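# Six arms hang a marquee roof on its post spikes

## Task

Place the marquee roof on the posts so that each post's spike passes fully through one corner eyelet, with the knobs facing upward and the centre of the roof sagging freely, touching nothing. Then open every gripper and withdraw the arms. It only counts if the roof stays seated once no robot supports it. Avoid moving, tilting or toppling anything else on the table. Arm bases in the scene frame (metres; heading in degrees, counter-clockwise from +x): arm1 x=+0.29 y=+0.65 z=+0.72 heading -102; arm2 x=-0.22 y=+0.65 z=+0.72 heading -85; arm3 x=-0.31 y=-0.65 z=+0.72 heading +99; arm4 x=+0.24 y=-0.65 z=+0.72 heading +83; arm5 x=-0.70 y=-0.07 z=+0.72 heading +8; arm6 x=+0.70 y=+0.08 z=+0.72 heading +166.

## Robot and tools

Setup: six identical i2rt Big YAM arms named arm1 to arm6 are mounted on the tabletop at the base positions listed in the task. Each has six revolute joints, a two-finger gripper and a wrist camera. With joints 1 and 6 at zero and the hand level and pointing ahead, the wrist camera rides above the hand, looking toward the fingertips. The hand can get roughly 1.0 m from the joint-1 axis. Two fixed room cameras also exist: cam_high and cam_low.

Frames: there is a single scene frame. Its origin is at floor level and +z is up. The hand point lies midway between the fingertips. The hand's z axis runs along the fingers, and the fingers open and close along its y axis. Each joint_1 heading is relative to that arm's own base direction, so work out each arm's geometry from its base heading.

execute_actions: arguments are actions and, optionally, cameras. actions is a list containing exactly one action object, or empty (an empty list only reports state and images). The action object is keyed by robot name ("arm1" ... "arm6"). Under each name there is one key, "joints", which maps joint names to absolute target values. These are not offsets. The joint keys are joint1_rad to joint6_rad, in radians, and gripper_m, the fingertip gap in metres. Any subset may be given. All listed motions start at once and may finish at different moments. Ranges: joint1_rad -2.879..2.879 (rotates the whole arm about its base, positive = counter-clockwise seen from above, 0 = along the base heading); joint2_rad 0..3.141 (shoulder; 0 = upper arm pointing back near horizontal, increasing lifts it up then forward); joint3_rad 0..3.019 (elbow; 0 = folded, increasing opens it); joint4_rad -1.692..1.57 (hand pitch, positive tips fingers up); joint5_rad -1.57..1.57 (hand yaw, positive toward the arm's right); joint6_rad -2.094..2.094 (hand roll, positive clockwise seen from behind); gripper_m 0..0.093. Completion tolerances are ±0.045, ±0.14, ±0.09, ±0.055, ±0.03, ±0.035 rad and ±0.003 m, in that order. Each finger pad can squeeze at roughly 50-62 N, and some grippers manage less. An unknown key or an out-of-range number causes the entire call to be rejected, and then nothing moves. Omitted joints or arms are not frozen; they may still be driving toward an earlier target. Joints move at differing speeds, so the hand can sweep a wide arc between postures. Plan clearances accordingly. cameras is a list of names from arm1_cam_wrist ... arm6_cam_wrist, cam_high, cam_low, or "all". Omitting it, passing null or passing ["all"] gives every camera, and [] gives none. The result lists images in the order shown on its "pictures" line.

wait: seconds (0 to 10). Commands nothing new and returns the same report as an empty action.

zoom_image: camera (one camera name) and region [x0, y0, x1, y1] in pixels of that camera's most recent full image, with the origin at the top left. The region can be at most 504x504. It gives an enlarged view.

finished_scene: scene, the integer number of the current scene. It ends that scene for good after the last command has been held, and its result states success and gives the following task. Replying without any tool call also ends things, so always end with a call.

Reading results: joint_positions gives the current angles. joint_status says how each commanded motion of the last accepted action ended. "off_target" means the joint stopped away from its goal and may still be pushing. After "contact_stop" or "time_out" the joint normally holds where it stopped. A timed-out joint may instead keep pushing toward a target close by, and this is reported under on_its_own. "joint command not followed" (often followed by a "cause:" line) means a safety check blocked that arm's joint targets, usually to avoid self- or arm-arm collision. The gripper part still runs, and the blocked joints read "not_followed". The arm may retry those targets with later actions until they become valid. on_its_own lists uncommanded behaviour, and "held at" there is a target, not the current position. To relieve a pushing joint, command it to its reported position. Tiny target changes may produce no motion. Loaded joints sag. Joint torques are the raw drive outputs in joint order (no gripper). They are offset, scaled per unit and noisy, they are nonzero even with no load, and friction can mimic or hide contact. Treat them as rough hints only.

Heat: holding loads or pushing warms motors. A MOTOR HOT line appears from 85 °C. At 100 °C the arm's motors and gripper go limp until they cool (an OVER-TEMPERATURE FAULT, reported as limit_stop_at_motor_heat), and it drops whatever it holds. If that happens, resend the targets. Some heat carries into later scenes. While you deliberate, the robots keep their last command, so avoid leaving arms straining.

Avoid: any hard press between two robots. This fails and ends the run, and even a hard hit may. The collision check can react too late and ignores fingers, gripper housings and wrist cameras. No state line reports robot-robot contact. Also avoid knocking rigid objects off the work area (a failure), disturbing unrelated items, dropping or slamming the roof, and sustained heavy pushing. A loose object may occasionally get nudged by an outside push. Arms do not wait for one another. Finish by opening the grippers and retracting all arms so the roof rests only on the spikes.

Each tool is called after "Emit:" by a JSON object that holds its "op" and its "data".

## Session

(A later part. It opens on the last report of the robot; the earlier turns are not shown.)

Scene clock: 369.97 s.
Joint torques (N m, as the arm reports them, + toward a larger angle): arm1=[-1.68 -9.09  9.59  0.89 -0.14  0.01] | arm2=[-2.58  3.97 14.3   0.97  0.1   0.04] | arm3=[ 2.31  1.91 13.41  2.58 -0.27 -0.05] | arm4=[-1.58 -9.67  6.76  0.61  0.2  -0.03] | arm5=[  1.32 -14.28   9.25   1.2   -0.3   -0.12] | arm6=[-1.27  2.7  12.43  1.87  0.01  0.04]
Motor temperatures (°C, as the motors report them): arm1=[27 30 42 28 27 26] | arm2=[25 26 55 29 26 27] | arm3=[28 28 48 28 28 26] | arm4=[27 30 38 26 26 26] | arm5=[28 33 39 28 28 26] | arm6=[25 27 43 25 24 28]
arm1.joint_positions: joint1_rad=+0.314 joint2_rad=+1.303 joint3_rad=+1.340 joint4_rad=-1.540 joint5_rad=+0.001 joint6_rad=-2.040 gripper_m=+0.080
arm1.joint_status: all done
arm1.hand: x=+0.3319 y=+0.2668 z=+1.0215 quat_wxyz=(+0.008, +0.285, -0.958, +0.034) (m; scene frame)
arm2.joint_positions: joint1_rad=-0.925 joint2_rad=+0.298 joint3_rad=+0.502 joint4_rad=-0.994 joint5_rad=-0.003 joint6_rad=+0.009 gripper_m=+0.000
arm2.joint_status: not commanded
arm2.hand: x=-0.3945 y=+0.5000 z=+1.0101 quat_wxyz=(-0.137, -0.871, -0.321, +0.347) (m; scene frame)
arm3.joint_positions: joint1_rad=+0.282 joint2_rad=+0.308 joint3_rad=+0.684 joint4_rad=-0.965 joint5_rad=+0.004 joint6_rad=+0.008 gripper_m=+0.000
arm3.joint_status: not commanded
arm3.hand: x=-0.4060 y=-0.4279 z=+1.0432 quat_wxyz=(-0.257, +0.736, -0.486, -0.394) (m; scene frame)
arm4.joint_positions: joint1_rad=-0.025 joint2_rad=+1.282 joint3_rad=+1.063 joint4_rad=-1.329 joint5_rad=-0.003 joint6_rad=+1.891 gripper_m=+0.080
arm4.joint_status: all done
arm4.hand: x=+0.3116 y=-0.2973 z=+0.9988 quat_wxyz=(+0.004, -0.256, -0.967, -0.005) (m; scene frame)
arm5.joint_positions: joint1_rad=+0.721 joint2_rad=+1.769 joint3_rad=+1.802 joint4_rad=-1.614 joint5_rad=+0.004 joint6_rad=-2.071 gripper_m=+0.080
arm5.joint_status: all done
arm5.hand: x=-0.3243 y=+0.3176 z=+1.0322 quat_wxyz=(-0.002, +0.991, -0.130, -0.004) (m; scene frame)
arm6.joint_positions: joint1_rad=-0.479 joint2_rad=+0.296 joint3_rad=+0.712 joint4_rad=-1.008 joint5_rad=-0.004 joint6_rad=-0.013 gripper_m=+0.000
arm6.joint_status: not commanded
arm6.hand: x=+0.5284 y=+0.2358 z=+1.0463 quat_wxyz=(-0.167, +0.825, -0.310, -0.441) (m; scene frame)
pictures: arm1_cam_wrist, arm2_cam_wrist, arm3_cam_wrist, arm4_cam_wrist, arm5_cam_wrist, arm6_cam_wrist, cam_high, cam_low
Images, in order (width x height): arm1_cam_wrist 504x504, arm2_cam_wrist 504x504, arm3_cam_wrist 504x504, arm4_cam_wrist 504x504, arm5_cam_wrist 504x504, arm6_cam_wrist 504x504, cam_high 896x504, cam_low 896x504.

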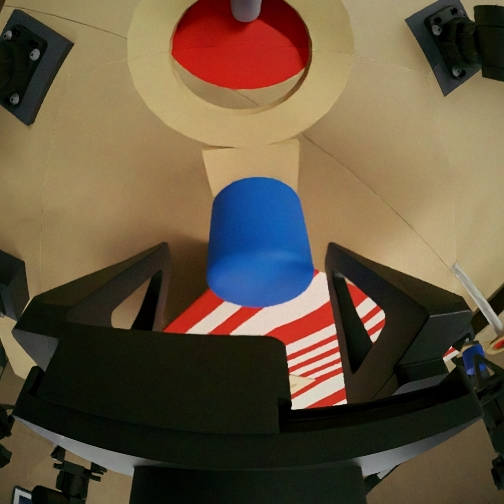

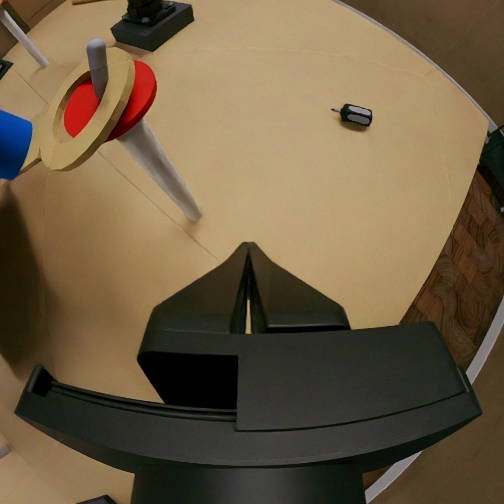

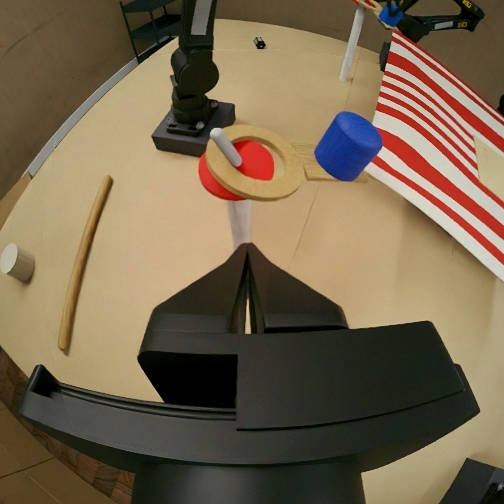

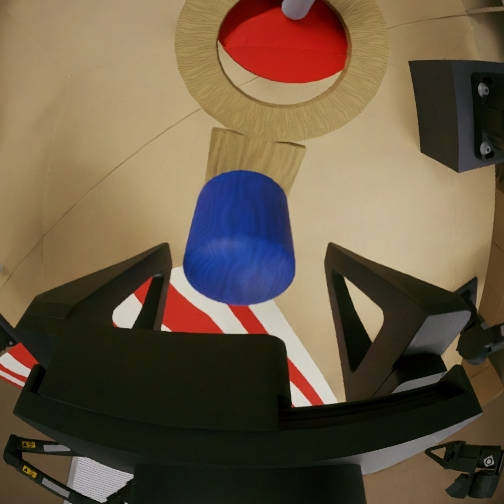

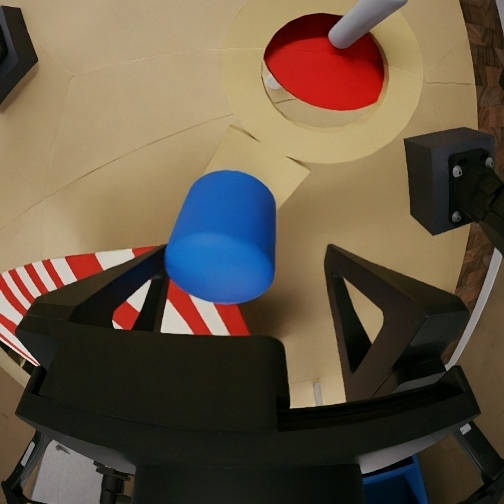

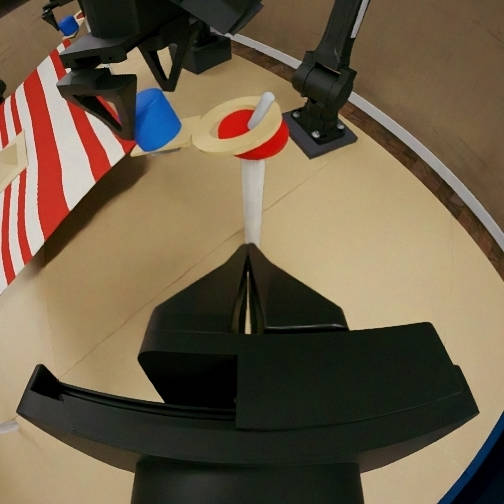

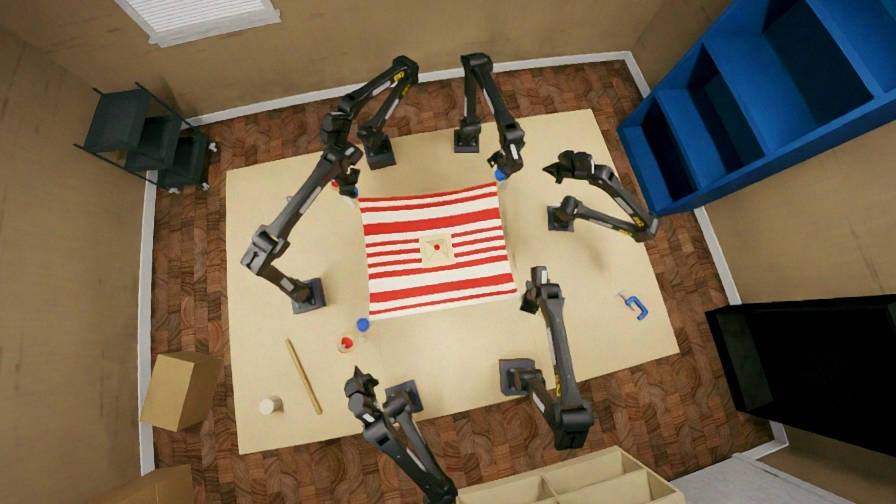

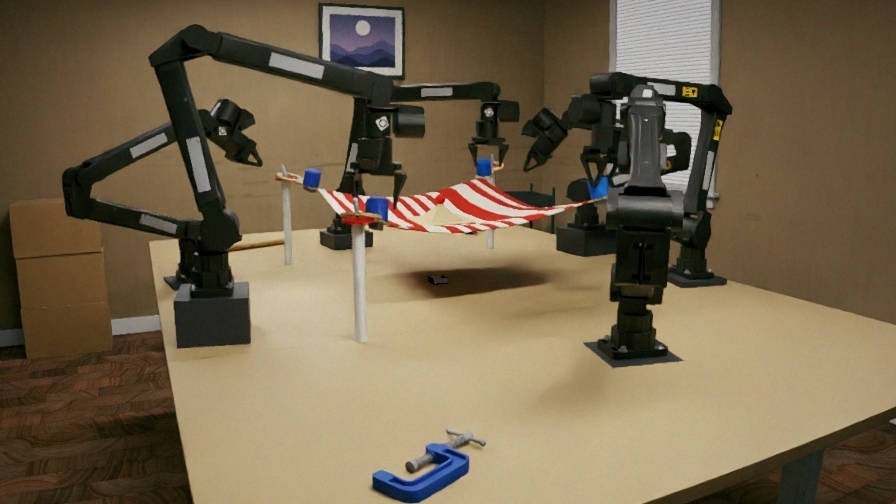

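Emit:
{"op": "execute_actions", "data": {"actions": [{"arm1":{"joints":{"joint2_rad":1.1,"joint3_rad":1.64,"gripper_m":0.093}},"arm5":{"joints":{"joint2_rad":1.42,"joint3_rad":1.85,"gripper_m":0.093}},"arm4":{"joints":{"joint2_rad":1.0,"joint3_rad":1.3,"gripper_m":0.093}},"arm2":{"joints":{"joint4_rad":-1.25}},"arm3":{"joints":{"joint4_rad":-1.3}},"arm6":{"joints":{"joint4_rad":-1.3}}}]}}

Scene clock: 377.07 s.
Joint torques (N m, as the arm reports them, + toward a larger angle): arm1=[-1.78 -4.62 10.79  1.5  -0.13  0.04] | arm2=[-2.46  4.37 13.98  0.54  0.1   0.04] | arm3=[ 2.03  2.1  13.13  1.3  -0.28 -0.03] | arm4=[-1.64 -5.21  9.    1.3   0.2  -0.05] | arm5=[ 1.15 -8.96 10.24  1.81 -0.28 -0.09] | arm6=[-1.16  3.2  12.12  0.95  0.01  0.06]
Motor temperatures (°C, as the motors report them): arm1=[27 30 43 28 27 26] | arm2=[25 26 55 29 26 27] | arm3=[28 28 49 28 28 26] | arm4=[27 30 38 26 26 26] | arm5=[28 33 39 28 27 26] | arm6=[25 27 43 25 24 28]
arm1.joint_positions: joint1_rad=+0.314 joint2_rad=+1.093 joint3_rad=+1.623 joint4_rad=-1.538 joint5_rad=+0.001 joint6_rad=-2.040 gripper_m=+0.093
arm1.joint_status: all done
arm1.hand: x=+0.3306 y=+0.2838 z=+1.2219 quat_wxyz=(+0.052, +0.274, -0.921, +0.273) (m; scene frame)
arm2.joint_positions: joint1_rad=-0.925 joint2_rad=+0.298 joint3_rad=+0.502 joint4_rad=-1.240 joint5_rad=-0.003 joint6_rad=+0.009 gripper_m=+0.000
arm2.joint_status: all done
arm2.hand: x=-0.3579 y=+0.5315 z=+0.9741 quat_wxyz=(-0.096, -0.907, -0.334, +0.238) (m; scene frame)
arm3.joint_positions: joint1_rad=+0.282 joint2_rad=+0.308 joint3_rad=+0.684 joint4_rad=-1.295 joint5_rad=+0.004 joint6_rad=+0.007 gripper_m=+0.000
arm3.joint_status: all done
arm3.hand: x=-0.3838 y=-0.4786 z=+0.9846 quat_wxyz=(-0.175, +0.791, -0.522, -0.267) (m; scene frame)
arm4.joint_positions: joint1_rad=-0.025 joint2_rad=+0.999 joint3_rad=+1.274 joint4_rad=-1.329 joint5_rad=-0.003 joint6_rad=+1.891 gripper_m=+0.093
arm4.joint_status: all done
arm4.hand: x=+0.3140 y=-0.2897 z=+1.1901 quat_wxyz=(+0.019, -0.248, -0.936, -0.249) (m; scene frame)
arm5.joint_positions: joint1_rad=+0.721 joint2_rad=+1.424 joint3_rad=+1.828 joint4_rad=-1.609 joint5_rad=+0.004 joint6_rad=-2.072 gripper_m=+0.093
arm5.joint_status: all done
arm5.hand: x=-0.3720 y=+0.2645 z=+1.2124 quat_wxyz=(-0.153, +0.974, -0.129, +0.107) (m; scene frame)
arm6.joint_positions: joint1_rad=-0.479 joint2_rad=+0.296 joint3_rad=+0.712 joint4_rad=-1.294 joint5_rad=-0.004 joint6_rad=-0.013 gripper_m=+0.000
arm6.joint_status: all done
arm6.hand: x=+0.5631 y=+0.2043 z=+0.9941 quat_wxyz=(-0.120, +0.880, -0.330, -0.320) (m; scene frame)
pictures: arm1_cam_wrist, arm2_cam_wrist, arm3_cam_wrist, arm4_cam_wrist, arm5_cam_wrist, arm6_cam_wrist, cam_high, cam_low
Images, in order (width x height): arm1_cam_wrist 504x504, arm2_cam_wrist 504x504, arm3_cam_wrist 504x504, arm4_cam_wrist 504x504, arm5_cam_wrist 504x504, arm6_cam_wrist 504x504, cam_high 896x504, cam_low 896x504.

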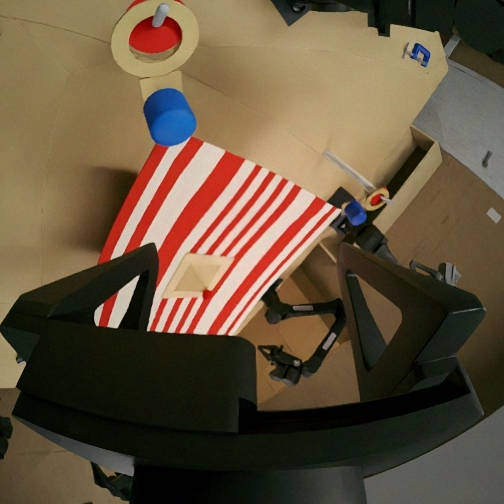

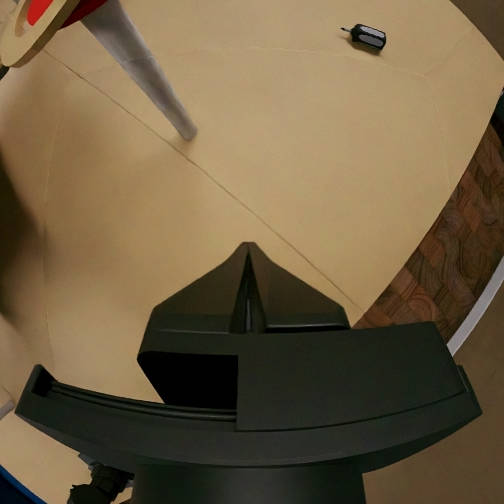

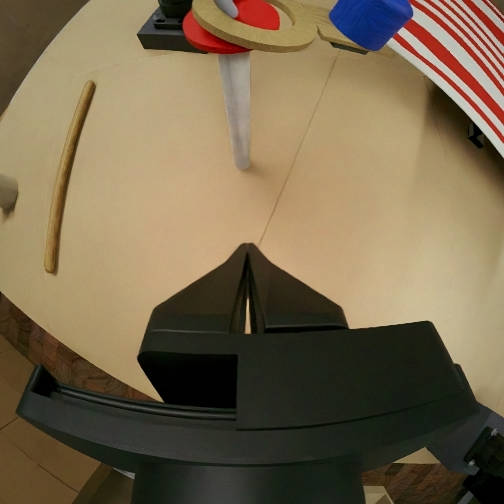

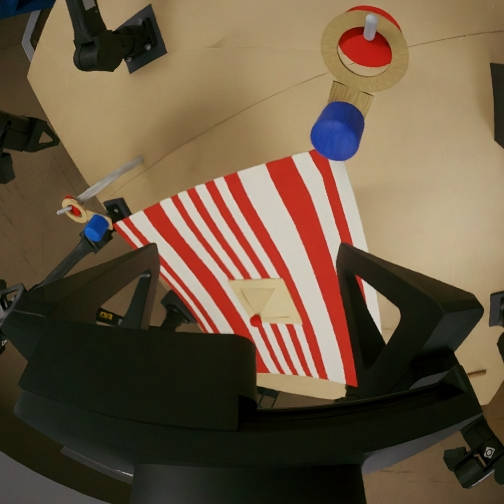

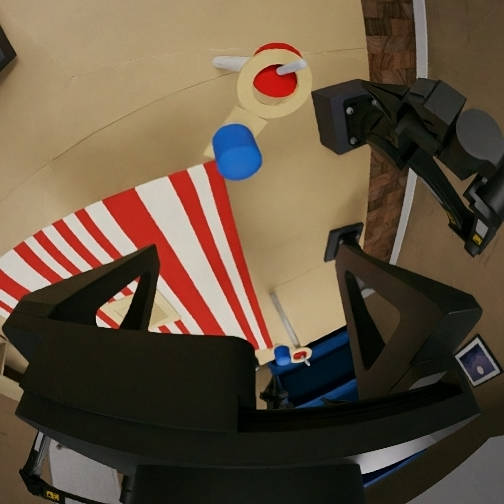

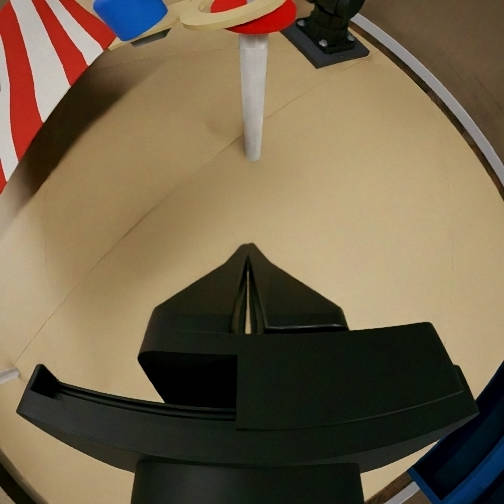

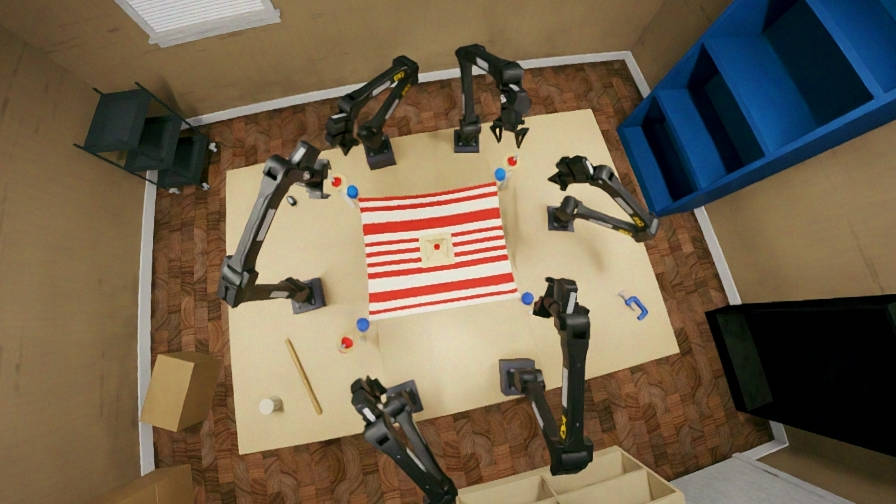

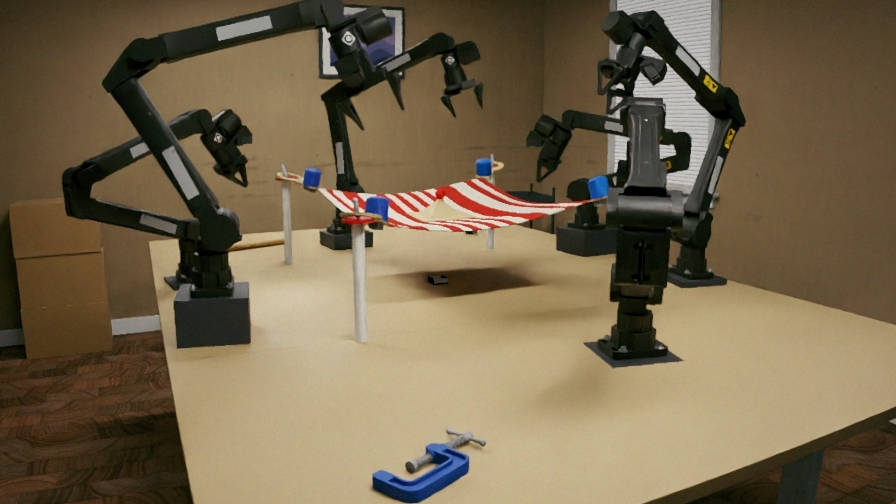

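All four eyelets rest on their discs with the knobs up. The middle hangs free and every arm is clear.

Emit:
{"op": "finished_scene", "data": {"scene": 2}}

The scene is finished: the task was done.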